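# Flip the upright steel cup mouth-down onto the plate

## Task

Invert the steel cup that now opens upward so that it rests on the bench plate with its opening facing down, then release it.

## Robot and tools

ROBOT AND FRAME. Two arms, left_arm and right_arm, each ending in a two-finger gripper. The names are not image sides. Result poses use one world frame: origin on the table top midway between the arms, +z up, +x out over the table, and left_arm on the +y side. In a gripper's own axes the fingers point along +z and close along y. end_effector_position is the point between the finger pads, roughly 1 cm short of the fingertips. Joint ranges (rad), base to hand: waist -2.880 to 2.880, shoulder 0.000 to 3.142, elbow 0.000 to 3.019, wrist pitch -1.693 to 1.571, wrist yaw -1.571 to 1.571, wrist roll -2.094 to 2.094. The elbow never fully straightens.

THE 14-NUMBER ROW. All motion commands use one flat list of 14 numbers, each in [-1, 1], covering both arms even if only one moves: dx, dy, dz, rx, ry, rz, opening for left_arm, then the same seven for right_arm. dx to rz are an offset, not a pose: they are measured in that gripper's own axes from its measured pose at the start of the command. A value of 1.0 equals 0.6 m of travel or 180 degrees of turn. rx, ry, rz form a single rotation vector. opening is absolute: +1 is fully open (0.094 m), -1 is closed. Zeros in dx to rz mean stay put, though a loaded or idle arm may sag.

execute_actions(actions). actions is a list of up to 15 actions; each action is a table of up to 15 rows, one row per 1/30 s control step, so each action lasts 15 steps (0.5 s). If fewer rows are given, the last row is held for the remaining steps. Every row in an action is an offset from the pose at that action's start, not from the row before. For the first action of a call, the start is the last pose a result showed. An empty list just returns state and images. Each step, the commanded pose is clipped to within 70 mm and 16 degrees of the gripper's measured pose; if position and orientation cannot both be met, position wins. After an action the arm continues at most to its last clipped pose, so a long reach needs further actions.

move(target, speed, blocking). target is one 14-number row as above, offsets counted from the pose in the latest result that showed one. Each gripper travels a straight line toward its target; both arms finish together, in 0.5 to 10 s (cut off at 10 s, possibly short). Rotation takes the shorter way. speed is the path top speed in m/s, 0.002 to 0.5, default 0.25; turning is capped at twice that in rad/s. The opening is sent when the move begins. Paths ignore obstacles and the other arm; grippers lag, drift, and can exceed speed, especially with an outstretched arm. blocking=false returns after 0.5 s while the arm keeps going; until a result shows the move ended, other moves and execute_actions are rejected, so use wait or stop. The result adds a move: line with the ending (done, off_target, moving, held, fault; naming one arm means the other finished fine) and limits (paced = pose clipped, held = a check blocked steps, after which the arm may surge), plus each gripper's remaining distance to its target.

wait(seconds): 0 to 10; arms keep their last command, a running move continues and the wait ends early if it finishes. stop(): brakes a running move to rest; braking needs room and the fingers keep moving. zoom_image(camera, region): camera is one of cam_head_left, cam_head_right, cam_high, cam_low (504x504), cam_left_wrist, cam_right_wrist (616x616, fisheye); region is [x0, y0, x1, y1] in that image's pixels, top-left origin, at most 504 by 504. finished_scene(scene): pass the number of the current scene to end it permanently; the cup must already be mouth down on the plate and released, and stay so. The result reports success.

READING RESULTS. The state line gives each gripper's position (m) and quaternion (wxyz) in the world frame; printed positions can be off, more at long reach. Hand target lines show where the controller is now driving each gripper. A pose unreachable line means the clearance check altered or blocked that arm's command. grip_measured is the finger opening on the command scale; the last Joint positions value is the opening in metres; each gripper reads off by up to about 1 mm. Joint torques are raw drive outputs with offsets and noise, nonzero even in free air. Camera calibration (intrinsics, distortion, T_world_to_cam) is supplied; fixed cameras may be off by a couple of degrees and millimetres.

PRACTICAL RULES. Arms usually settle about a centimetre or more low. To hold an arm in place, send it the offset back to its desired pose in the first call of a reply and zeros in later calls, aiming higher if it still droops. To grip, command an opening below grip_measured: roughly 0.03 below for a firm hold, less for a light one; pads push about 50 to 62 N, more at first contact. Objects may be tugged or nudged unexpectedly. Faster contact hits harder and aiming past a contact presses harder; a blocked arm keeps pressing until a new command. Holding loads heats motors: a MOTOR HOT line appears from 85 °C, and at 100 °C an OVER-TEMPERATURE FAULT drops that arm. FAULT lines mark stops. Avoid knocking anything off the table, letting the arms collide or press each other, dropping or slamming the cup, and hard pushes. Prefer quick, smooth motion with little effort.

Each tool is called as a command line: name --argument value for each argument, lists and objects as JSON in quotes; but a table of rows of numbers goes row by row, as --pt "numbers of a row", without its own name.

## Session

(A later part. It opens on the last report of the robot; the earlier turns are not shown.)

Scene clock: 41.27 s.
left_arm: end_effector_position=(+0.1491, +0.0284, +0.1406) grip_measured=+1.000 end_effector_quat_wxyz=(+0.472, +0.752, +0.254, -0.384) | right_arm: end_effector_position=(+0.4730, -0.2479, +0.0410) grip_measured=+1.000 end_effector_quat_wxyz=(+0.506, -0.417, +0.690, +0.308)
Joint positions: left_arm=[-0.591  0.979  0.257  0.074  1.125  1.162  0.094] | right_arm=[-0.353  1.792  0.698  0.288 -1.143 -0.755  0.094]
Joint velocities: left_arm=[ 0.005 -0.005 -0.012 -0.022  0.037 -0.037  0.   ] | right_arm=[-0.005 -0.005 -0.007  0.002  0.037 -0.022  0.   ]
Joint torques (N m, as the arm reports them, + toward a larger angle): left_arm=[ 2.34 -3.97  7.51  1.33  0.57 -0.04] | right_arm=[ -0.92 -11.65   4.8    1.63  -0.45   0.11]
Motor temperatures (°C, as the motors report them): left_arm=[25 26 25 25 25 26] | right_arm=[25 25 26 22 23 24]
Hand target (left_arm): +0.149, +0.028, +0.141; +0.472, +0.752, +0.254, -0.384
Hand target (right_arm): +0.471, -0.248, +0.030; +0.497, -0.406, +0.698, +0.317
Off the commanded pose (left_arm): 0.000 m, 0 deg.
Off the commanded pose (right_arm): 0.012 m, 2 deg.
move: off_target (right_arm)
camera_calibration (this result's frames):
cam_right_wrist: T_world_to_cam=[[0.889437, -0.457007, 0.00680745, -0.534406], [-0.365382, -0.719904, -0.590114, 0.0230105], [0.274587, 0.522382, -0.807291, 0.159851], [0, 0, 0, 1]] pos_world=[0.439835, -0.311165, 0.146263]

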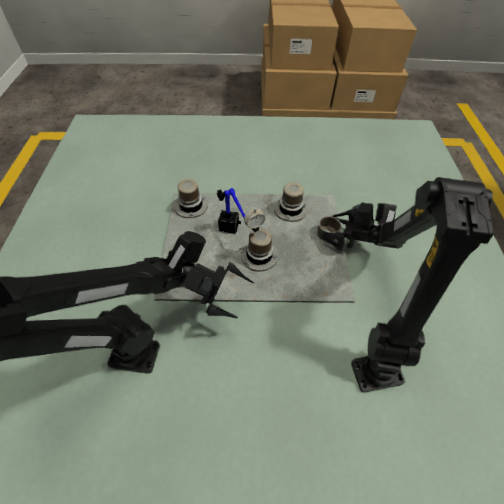

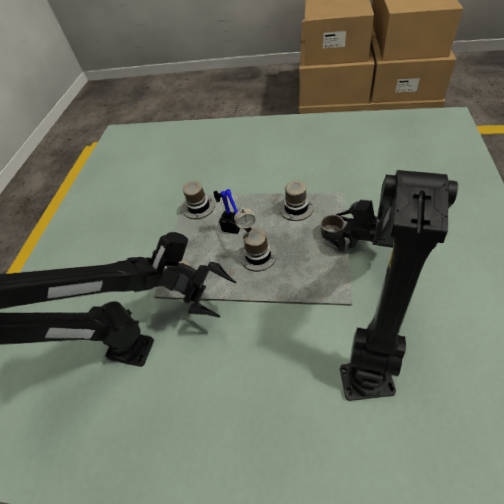

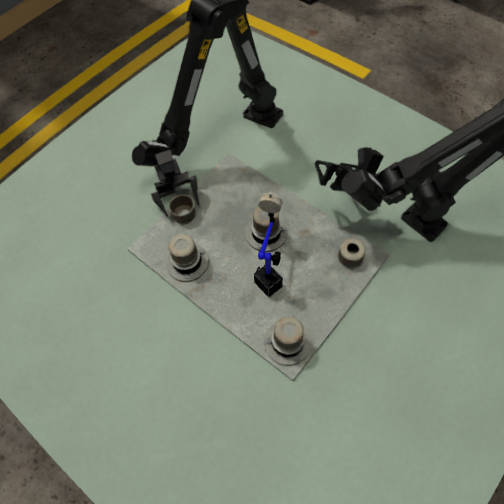

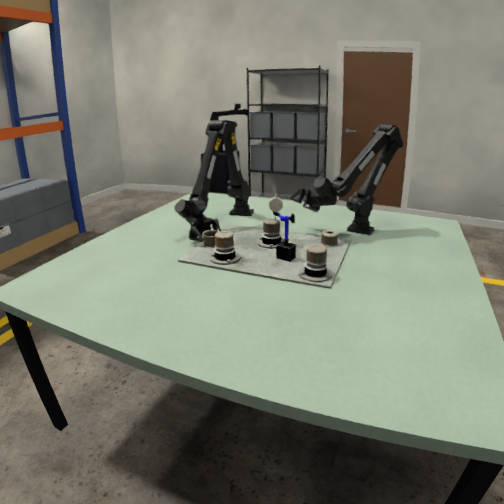

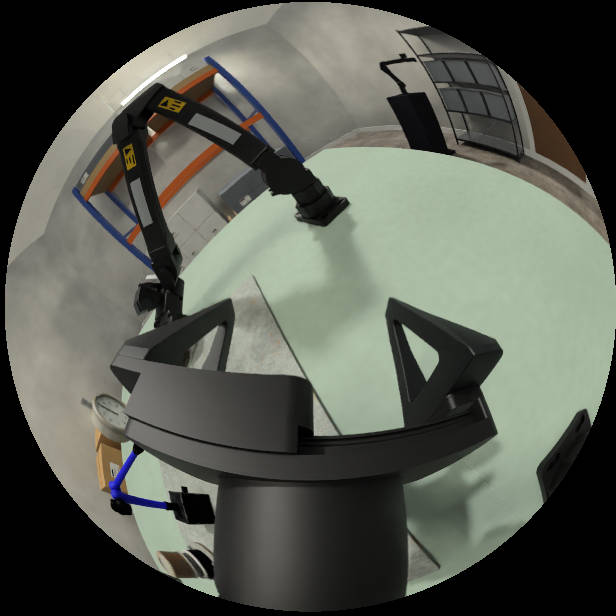

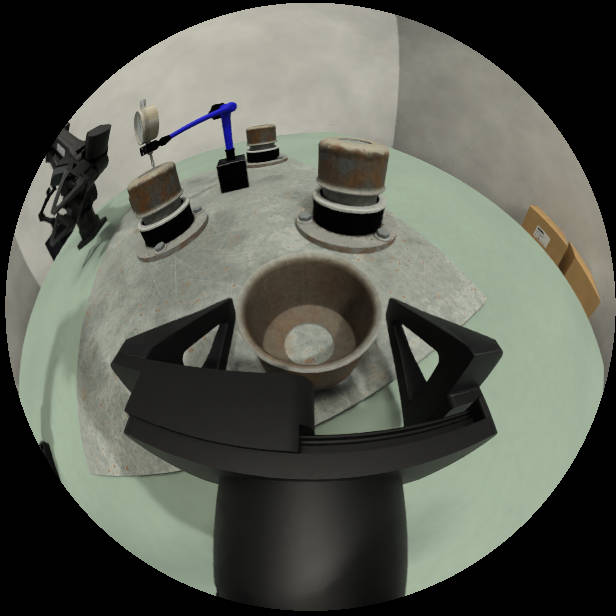

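move --target '[0,0,0,0,0,0,1,0,0,0.04,0,0.05,0,1]' --speed 0.08

move --target '[0,0,0,0,0,0,1,0,0,0,0,0,0,0.3]'

Scene clock: 47.93 s.
left_arm: end_effector_position=(+0.1491, +0.0284, +0.1406) grip_measured=+1.000 end_effector_quat_wxyz=(+0.472, +0.752, +0.254, -0.384) | right_arm: end_effector_position=(+0.4699, -0.2288, +0.0199) grip_measured=+1.000 end_effector_quat_wxyz=(+0.437, -0.427, +0.738, +0.286)
Joint positions: left_arm=[-0.591  0.979  0.257  0.074  1.125  1.162  0.094] | right_arm=[-0.282  1.768  0.726  0.079 -0.985 -0.82   0.094]
Joint velocities: left_arm=[-0.015  0.005 -0.012 -0.012  0.037 -0.007  0.   ] | right_arm=[-0.005  0.015 -0.002  0.012 -0.11  -0.081  0.   ]
Joint torques (N m, as the arm reports them, + toward a larger angle): left_arm=[ 2.33 -3.94  7.52  1.33  0.57 -0.04] | right_arm=[ -0.46 -15.7    7.57   0.42  -0.45  -0.13]
Motor temperatures (°C, as the motors report them): left_arm=[25 26 25 25 25 26] | right_arm=[25 25 25 22 23 24]
Hand target (left_arm): +0.149, +0.028, +0.141; +0.472, +0.752, +0.254, -0.384
Hand target (right_arm): +0.483, -0.228, +0.034; +0.449, -0.440, +0.727, +0.274
Off the commanded pose (left_arm): 0.000 m, 0 deg.
Off the commanded pose (right_arm): 0.020 m, 3 deg.
move: off_target (right_arm)
camera_calibration (this result's frames):
cam_right_wrist: T_world_to_cam=[[0.884853, -0.464115, -0.0404039, -0.521266], [-0.43149, -0.783764, -0.446688, 0.0367944], [0.175648, 0.412687, -0.893777, 0.156768], [0, 0, 0, 1]] pos_world=[0.449584, -0.277785, 0.13549]

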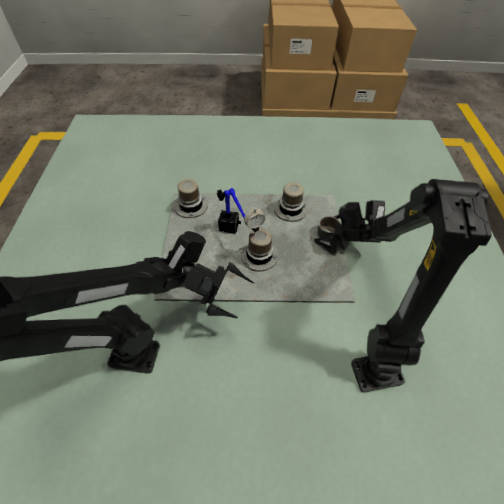

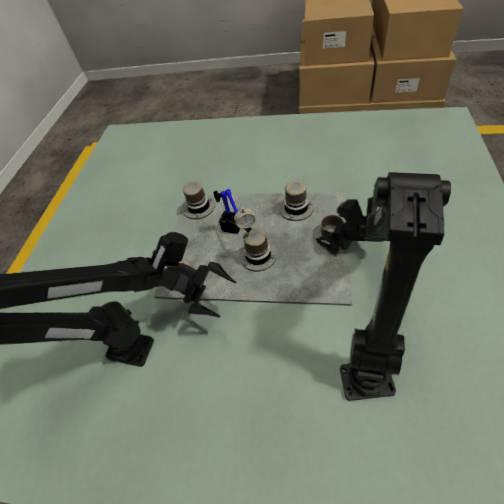

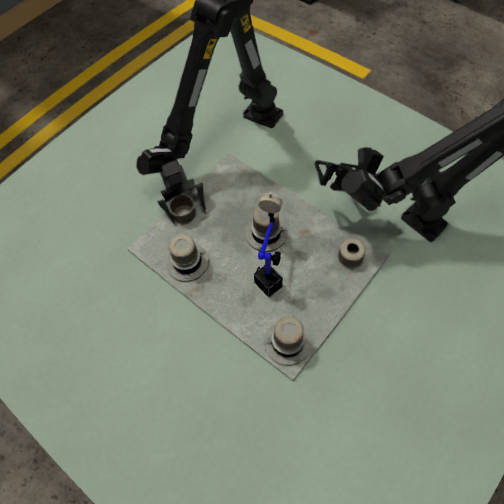

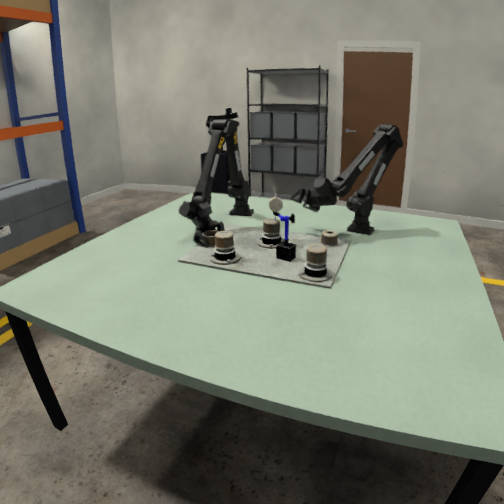

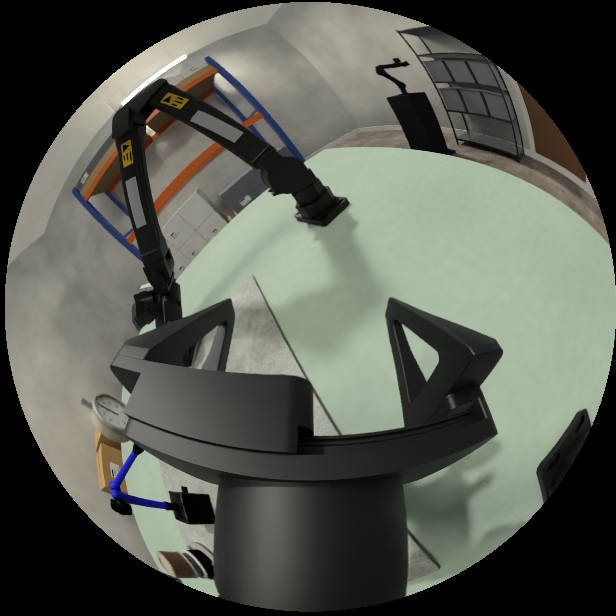

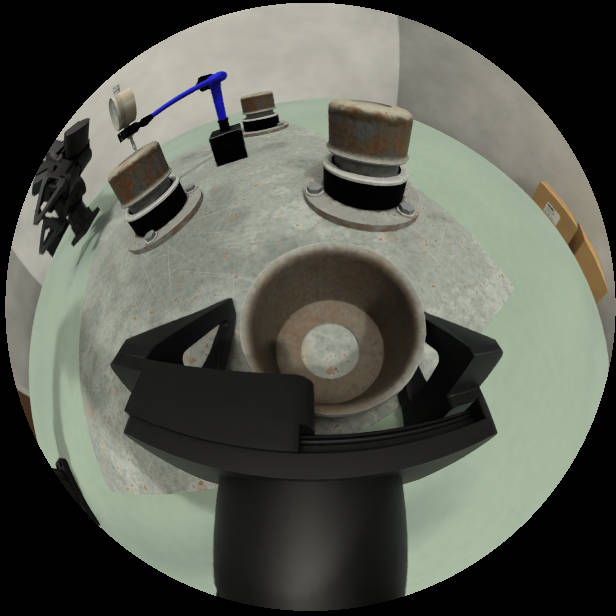

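Scene clock: 48.43 s.
left_arm: end_effector_position=(+0.1491, +0.0284, +0.1406) grip_measured=+1.000 end_effector_quat_wxyz=(+0.472, +0.752, +0.254, -0.384) | right_arm: end_effector_position=(+0.4698, -0.2287, +0.0200) grip_measured=+0.435 end_effector_quat_wxyz=(+0.437, -0.428, +0.737, +0.287)
Joint positions: left_arm=[-0.591  0.979  0.257  0.074  1.125  1.162  0.094] | right_arm=[-0.282  1.768  0.726  0.079 -0.986 -0.821  0.067]
Joint velocities: left_arm=[-0.015 -0.015 -0.017 -0.022 -0.066  0.051  0.   ] | right_arm=[-0.015 -0.005 -0.007 -0.002  0.007  0.066  0.   ]
Joint torques (N m, as the arm reports them, + toward a larger angle): left_arm=[ 2.3  -3.96  7.52  1.34  0.57 -0.04] | right_arm=[ -0.83 -14.3    5.39   0.94  -0.56  -0.01]
Motor temperatures (°C, as the motors report them): left_arm=[25 26 25 25 25 26] | right_arm=[25 25 25 22 23 24]
Hand target (left_arm): +0.149, +0.028, +0.141; +0.472, +0.752, +0.254, -0.384
Hand target (right_arm): +0.470, -0.229, +0.020; +0.437, -0.428, +0.738, +0.287
Off the commanded pose (left_arm): 0.000 m, 0 deg.
Off the commanded pose (right_arm): 0.000 m, 0 deg.
move: done
camera_calibration (this result's frames):
cam_right_wrist: T_world_to_cam=[[0.885345, -0.463205, -0.0400724, -0.521163], [-0.430391, -0.783914, -0.447485, 0.0363772], [0.175864, 0.413425, -0.893393, 0.156913], [0, 0, 0, 1]] pos_world=[0.44947, -0.277761, 0.135579]

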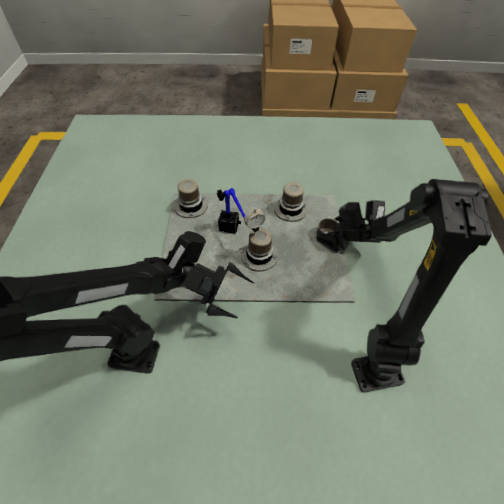

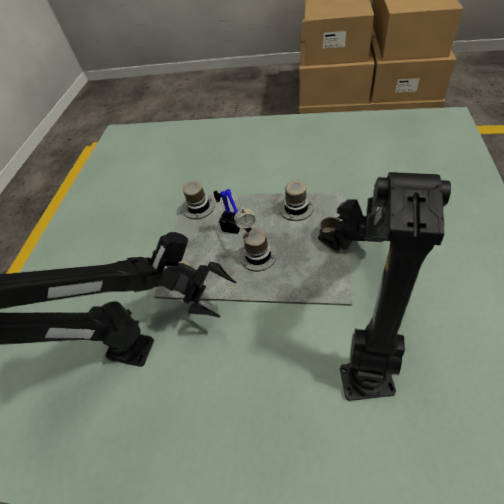

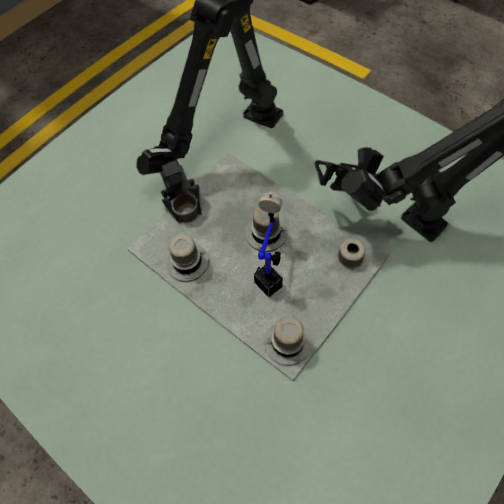

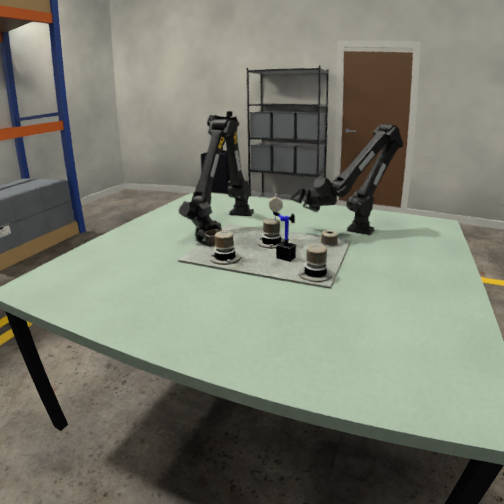

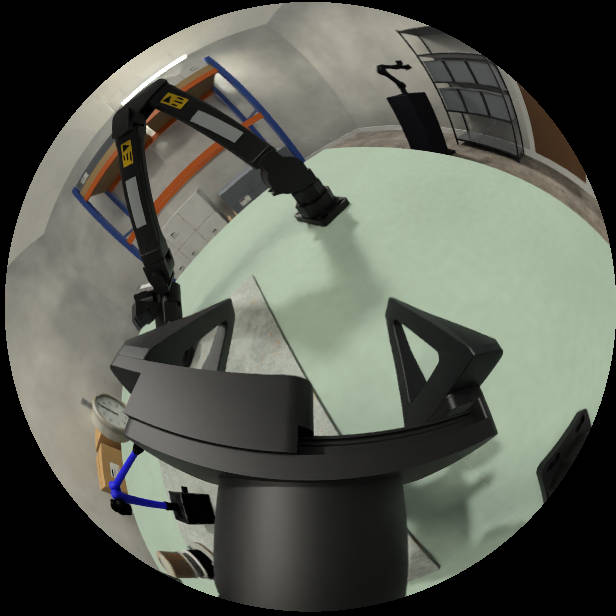

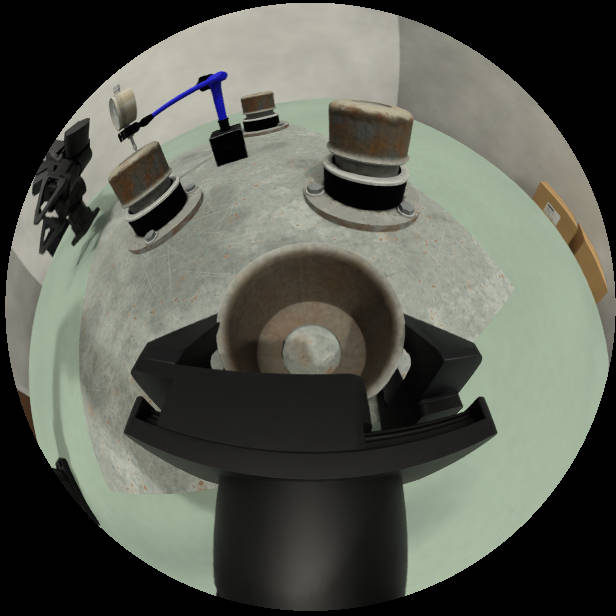

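move --target '[0,0,0,0,0,0,1,-0.2,0,-0.1,0,0,0,0.39]' --speed 0.2

move --target '[0,0,0,0,0,0,1,0,0,0,0,0,0.97,0.39]' --speed 0.5

Scene clock: 53.73 s.
left_arm: end_effector_position=(+0.1491, +0.0284, +0.1406) grip_measured=+1.000 end_effector_quat_wxyz=(+0.472, +0.752, +0.254, -0.384) | right_arm: end_effector_position=(+0.4599, -0.2280, +0.1299) grip_measured=+0.435 end_effector_quat_wxyz=(+0.417, -0.418, +0.749, +0.299)
Joint positions: left_arm=[-0.591  0.979  0.257  0.074  1.125  1.162  0.094] | right_arm=[-0.282  1.482  0.804 -0.342 -0.982 -0.821  0.067]
Joint velocities: left_arm=[ 0.005  0.005  0.017 -0.007 -0.081 -0.007  0.   ] | right_arm=[ 0.005 -0.015 -0.017 -0.002 -0.007 -0.022 -0.   ]
Joint torques (N m, as the arm reports them, + toward a larger angle): left_arm=[ 2.31 -3.97  7.52  1.33  0.57 -0.04] | right_arm=[ -1.22 -13.64  11.16   0.64  -0.9   -0.08]
Motor temperatures (°C, as the motors report them): left_arm=[25 26 25 25 25 26] | right_arm=[25 25 25 22 23 24]
Hand target (left_arm): +0.149, +0.028, +0.141; +0.472, +0.752, +0.254, -0.384
Hand target (right_arm): +0.475, -0.231, +0.153; +0.437, -0.428, +0.737, +0.287
Off the commanded pose (left_arm): 0.000 m, 0 deg.
Off the commanded pose (right_arm): 0.029 m, 3 deg.
move: off_target (right_arm)
camera_calibration (this result's frames):
cam_right_wrist: T_world_to_cam=[[0.880762, -0.464672, -0.091307, -0.499282], [-0.456491, -0.781792, -0.424755, 0.0913578], [0.125989, 0.415789, -0.900692, 0.280909], [0, 0, 0, 1]] pos_world=[0.446062, -0.277379, 0.246229]

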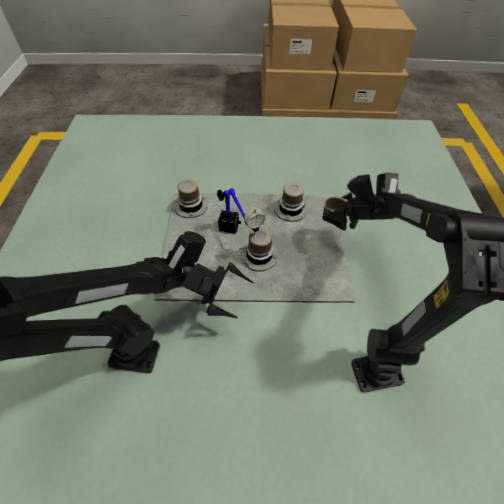

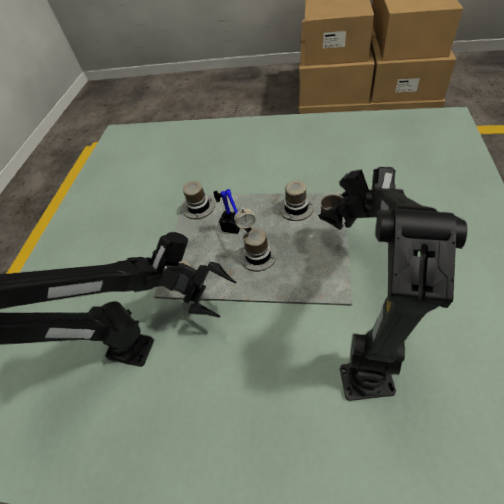

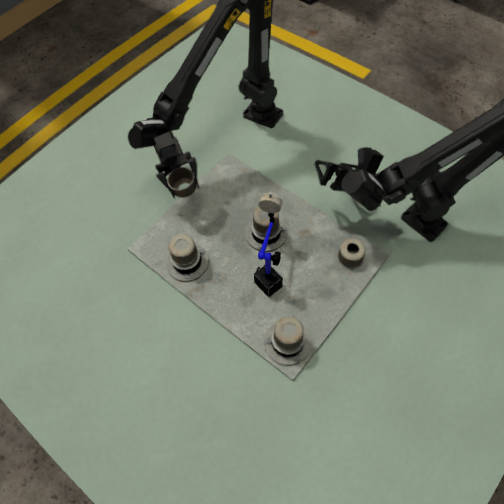

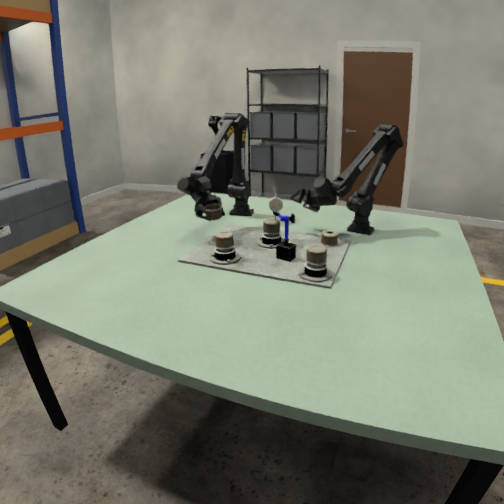

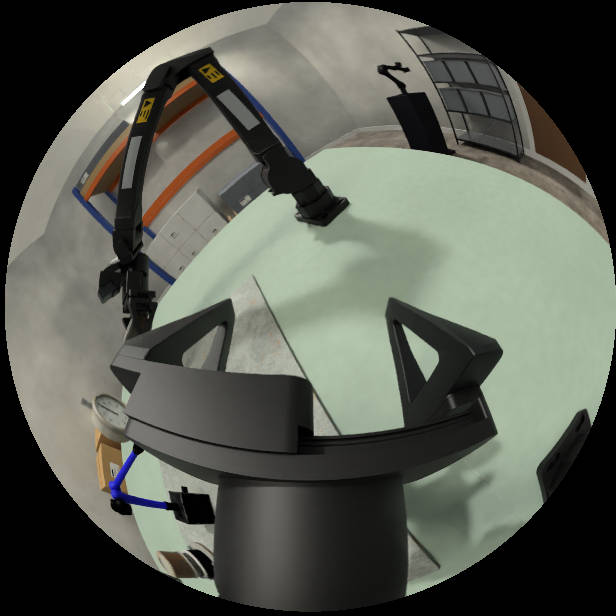

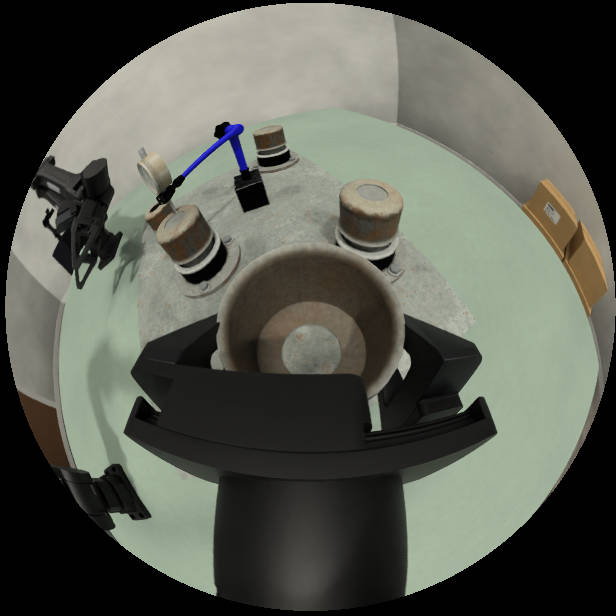

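Scene clock: 57.53 s.
left_arm: end_effector_position=(+0.1491, +0.0284, +0.1406) grip_measured=+1.000 end_effector_quat_wxyz=(+0.472, +0.752, +0.254, -0.384) | right_arm: end_effector_position=(+0.4390, -0.2245, +0.1157) grip_measured=+0.439 end_effector_quat_wxyz=(-0.294, +0.717, +0.485, +0.406)
Joint positions: left_arm=[-0.591  0.979  0.257  0.074  1.125  1.162  0.094] | right_arm=[-0.283  1.497  0.805 -0.478 -1.     2.069  0.068]
Joint velocities: left_arm=[-0.005  0.005 -0.002 -0.007 -0.081  0.007  0.   ] | right_arm=[-0.015  0.005 -0.002 -0.017  0.007  0.095  0.   ]
Joint torques (N m, as the arm reports them, + toward a larger angle): left_arm=[ 2.32 -3.96  7.52  1.33  0.57 -0.04] | right_arm=[ -1.37 -10.89  11.56   0.34  -0.94   0.13]
Motor temperatures (°C, as the motors report them): left_arm=[25 26 25 25 25 26] | right_arm=[25 25 26 22 24 24]
Hand target (left_arm): +0.149, +0.028, +0.141; +0.472, +0.752, +0.254, -0.384
Hand target (right_arm): +0.459, -0.229, +0.130; -0.289, +0.714, +0.482, +0.417
Off the commanded pose (left_arm): 0.000 m, 0 deg.
Off the commanded pose (right_arm): 0.026 m, 5 deg.
joint sent to its limit (right arm) — the command would take joint 6 (wrist roll) past its upper limit, so that joint was sent only as far as its limit.
move: off_target (right_arm)
camera_calibration (this result's frames):
cam_right_wrist: T_world_to_cam=[[-0.935118, 0.353946, 0.016629, 0.487897], [-0.0251644, -0.113149, 0.993259, -0.124762], [0.353441, 0.928396, 0.114715, 0.167085], [0, 0, 0, 1]] pos_world=[0.394047, -0.341927, 0.0966411]

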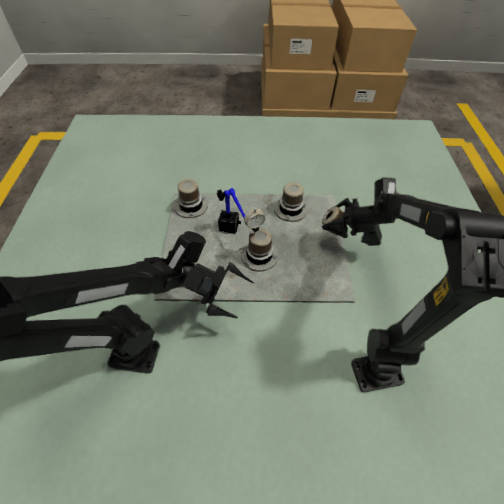

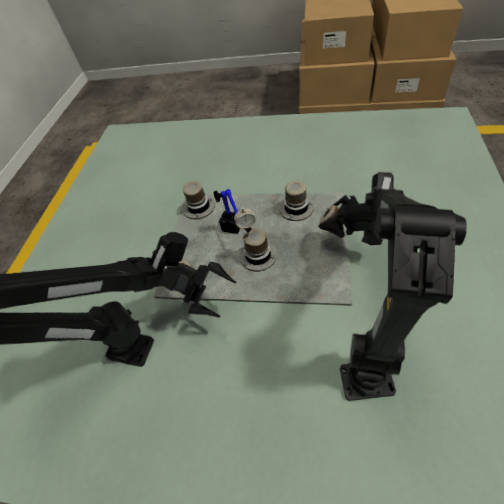

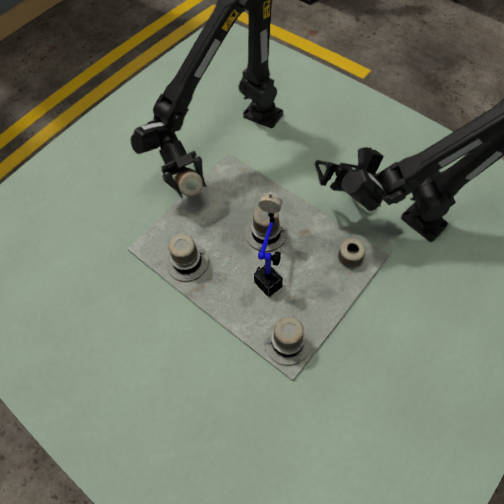

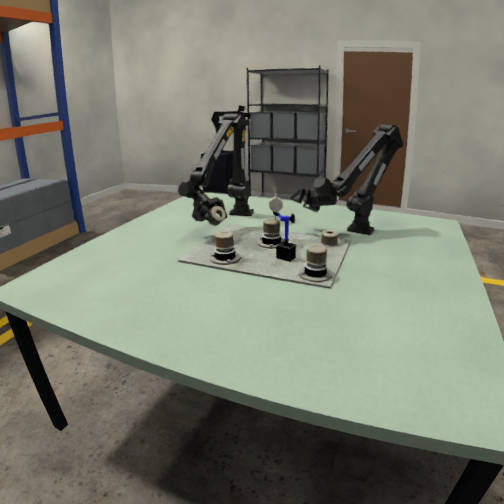

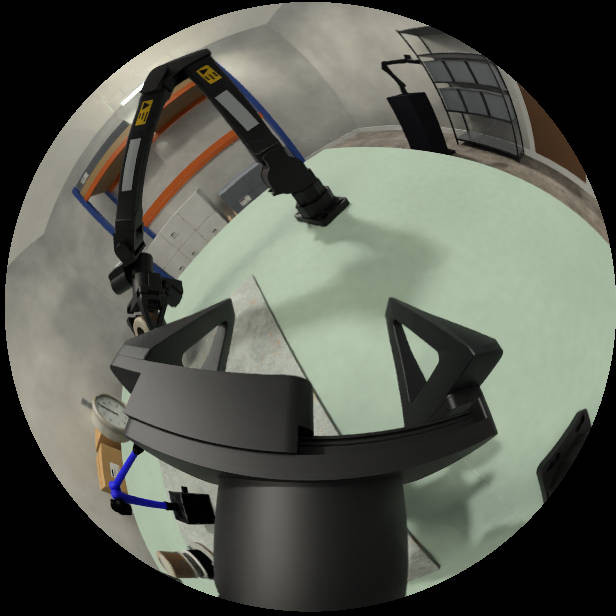

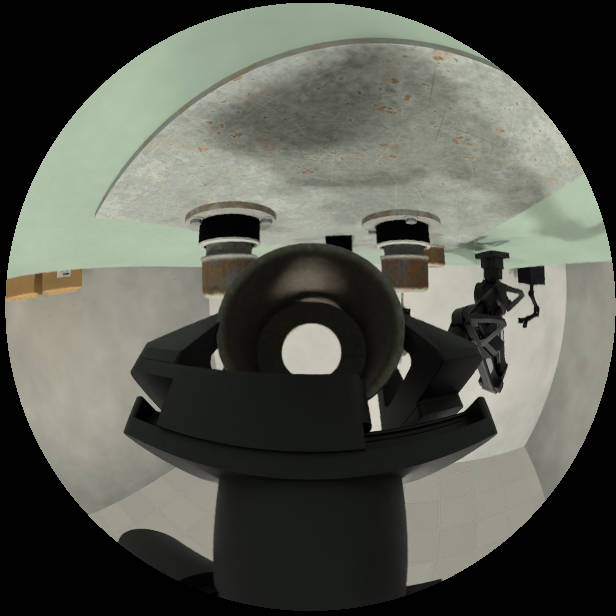

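move --target '[0,0,0,0,0,0,1,-0.075,0,0.043,0,0,0,0.39]' --speed 0.1

zoom_image --camera "cam_low" --region '[150,170,270,270]'

Scene clock: 63.40 s.
left_arm: end_effector_position=(+0.1491, +0.0284, +0.1406) grip_measured=+1.000 end_effector_quat_wxyz=(+0.472, +0.752, +0.254, -0.384) | right_arm: end_effector_position=(+0.4318, -0.2242, +0.0631) grip_measured=+0.439 end_effector_quat_wxyz=(-0.296, +0.721, +0.482, +0.400)
Joint positions: left_arm=[-0.591  0.979  0.257  0.074  1.125  1.162  0.094] | right_arm=[-0.283  1.599  0.742 -0.328 -0.995  2.07   0.068]
Joint velocities: left_arm=[ 0.015  0.005  0.007  0.022 -0.022  0.022  0.   ] | right_arm=[-0.024 -0.005  0.007 -0.007  0.022 -0.022 -0.   ]
Joint torques (N m, as the arm reports them, + toward a larger angle): left_arm=[ 2.35 -3.95  7.51  1.33  0.57 -0.05] | right_arm=[ -0.74 -11.72   7.23   1.31  -0.82   0.  ]
Motor temperatures (°C, as the motors report them): left_arm=[25 26 25 25 25 26] | right_arm=[25 25 27 22 24 24]
Hand target (left_arm): +0.149, +0.028, +0.141; +0.472, +0.752, +0.254, -0.384
Hand target (right_arm): +0.437, -0.224, +0.065; -0.294, +0.716, +0.485, +0.406
Off the commanded pose (left_arm): 0.000 m, 0 deg.
Off the commanded pose (right_arm): 0.006 m, 1 deg.
move: done
camera_calibration (this result's frames):
cam_right_wrist: T_world_to_cam=[[-0.933881, 0.35629, 0.0304003, 0.481082], [-0.00960785, -0.109986, 0.993887, -0.078776], [0.357455, 0.92788, 0.106137, 0.174116], [0, 0, 0, 1]] pos_world=[0.386278, -0.341627, 0.0451892]

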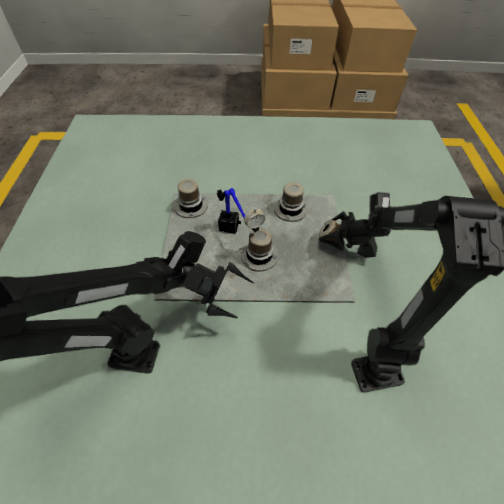

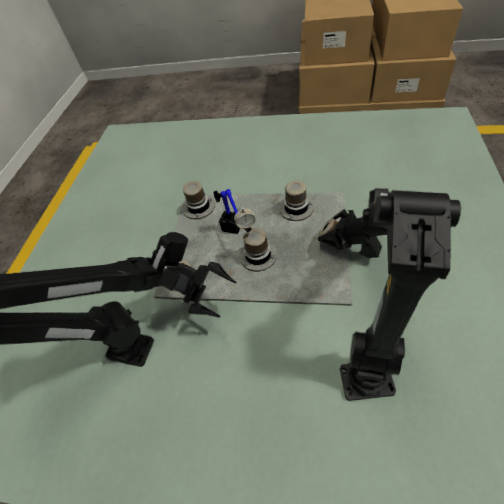

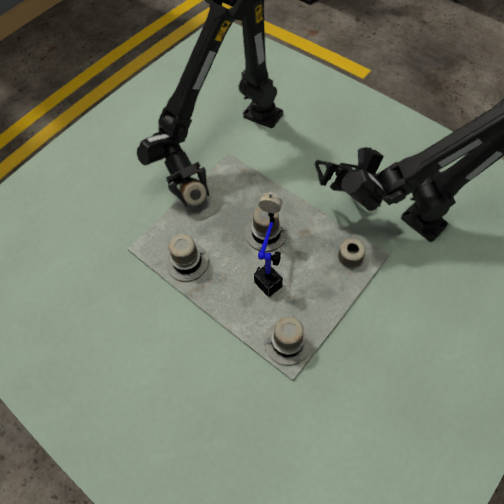

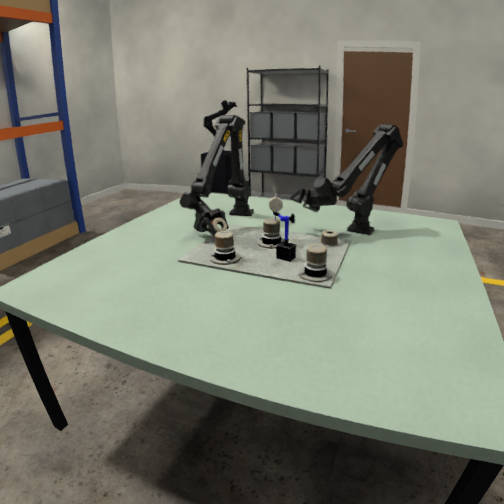

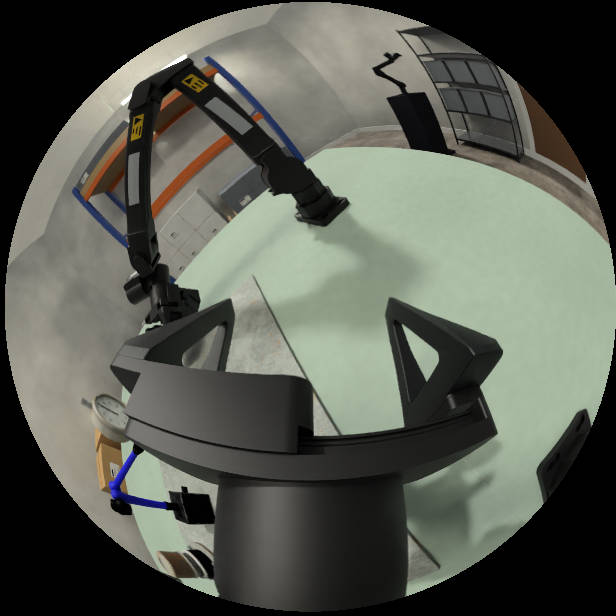

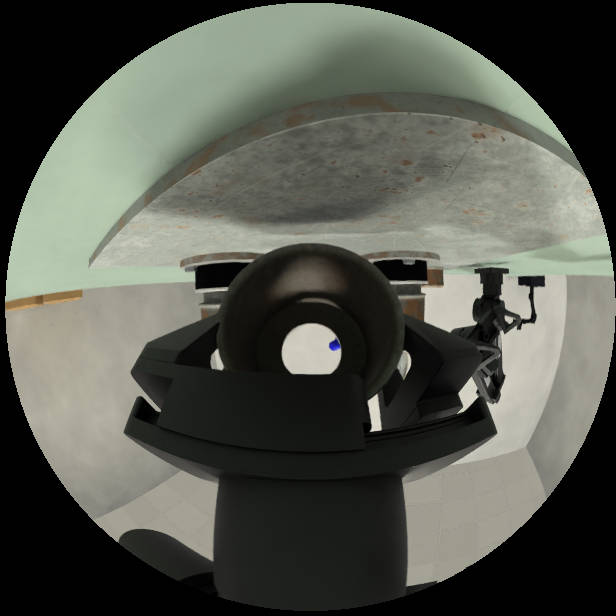

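Region (150, 170, 270, 270) of cam_low's 504x504 image, scaled by 4.200, with more detail than that image has.

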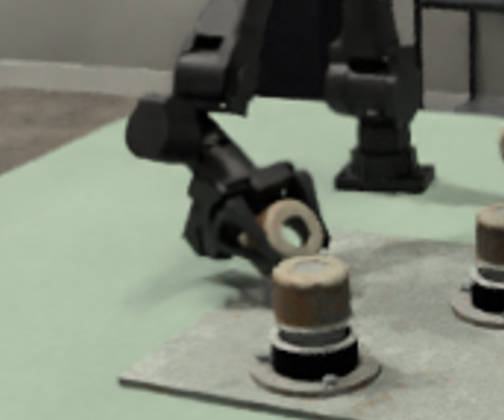

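move --target '[0,0,0,0,0,0,1,-0.048,0,0,0,0,0,0.43]' --speed 0.03

zoom_image --camera "cam_head_right" --region '[280,180,400,280]'

Scene clock: 67.90 s.
left_arm: end_effector_position=(+0.1491, +0.0284, +0.1406) grip_measured=+1.000 end_effector_quat_wxyz=(+0.472, +0.752, +0.254, -0.384) | right_arm: end_effector_position=(+0.4227, -0.2339, +0.0440) grip_measured=+0.443 end_effector_quat_wxyz=(-0.300, +0.724, +0.478, +0.396)
Joint positions: left_arm=[-0.591  0.979  0.257  0.074  1.125  1.162  0.094] | right_arm=[-0.311  1.636  0.72  -0.319 -1.004  2.028  0.068]
Joint velocities: left_arm=[-0.015 -0.015 -0.002 -0.012 -0.007 -0.066  0.   ] | right_arm=[-0.005 -0.015  0.002  0.002  0.037 -0.037  0.001]
Joint torques (N m, as the arm reports them, + toward a larger angle): left_arm=[ 2.32 -3.95  7.52  1.33  0.57 -0.04] | right_arm=[ -1.39 -10.83   6.41   1.16  -0.78  -0.17]
Motor temperatures (°C, as the motors report them): left_arm=[25 26 26 25 25 26] | right_arm=[25 25 26 22 24 24]
Hand target (left_arm): +0.149, +0.028, +0.141; +0.472, +0.752, +0.254, -0.384
Hand target (right_arm): +0.425, -0.237, +0.039; -0.296, +0.721, +0.482, +0.400
Off the commanded pose (left_arm): 0.000 m, 0 deg.
Off the commanded pose (right_arm): 0.007 m, 1 deg.
move: done
camera_calibration (this result's frames):
cam_right_wrist: T_world_to_cam=[[-0.931972, 0.359711, 0.0451219, 0.475968], [0.00477046, -0.112285, 0.993665, -0.0674839], [0.362498, 0.926283, 0.10293, 0.185989], [0, 0, 0, 1]] pos_world=[0.37649, -0.351067, 0.0264358]

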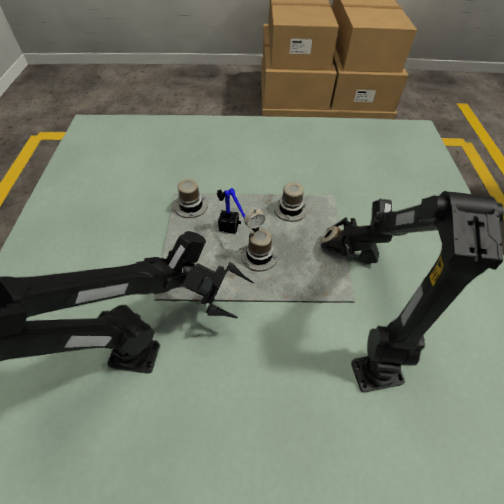

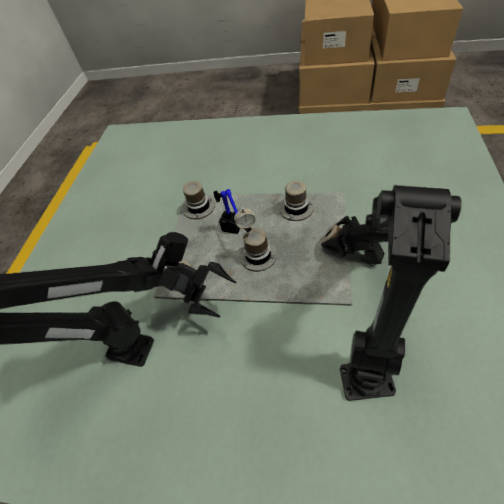

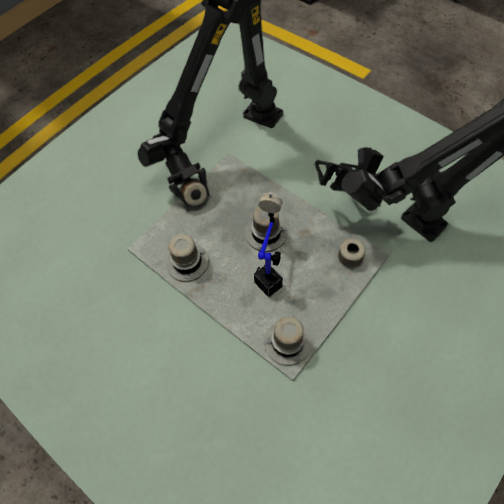

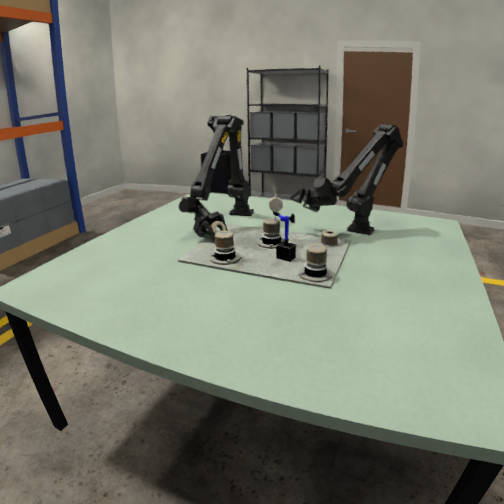

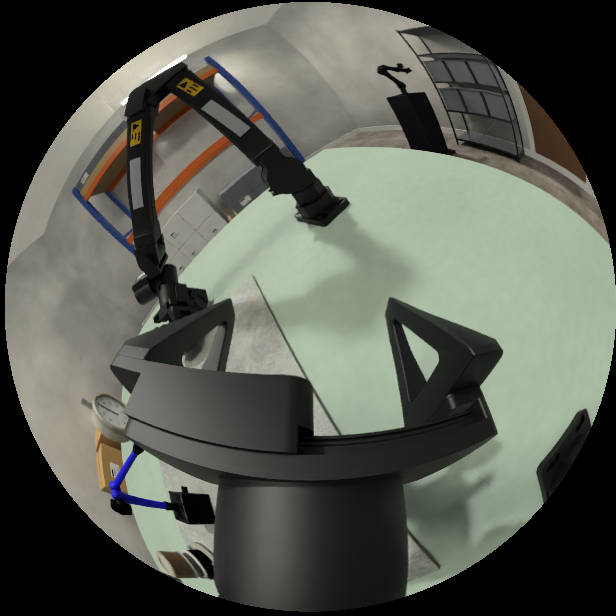

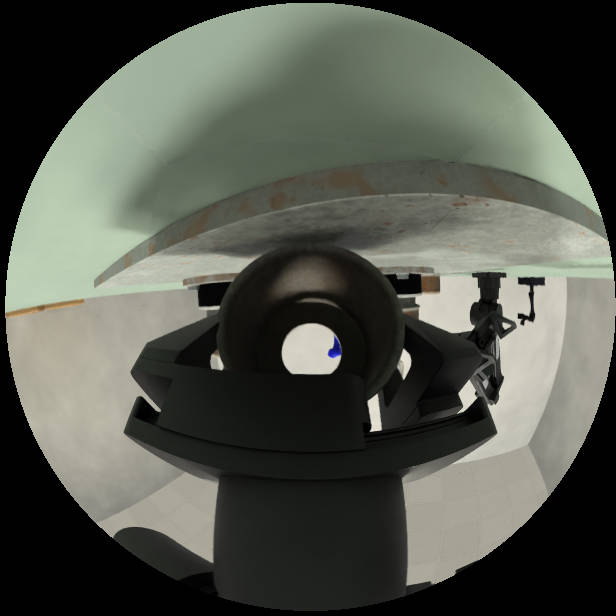

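Region (280, 180, 400, 280) of cam_head_right's 504x504 image, scaled by 4.200, with more detail than that image has.

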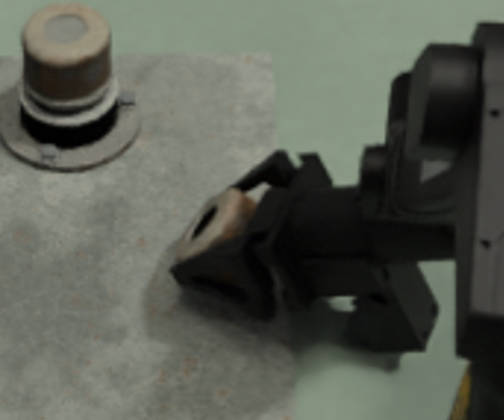

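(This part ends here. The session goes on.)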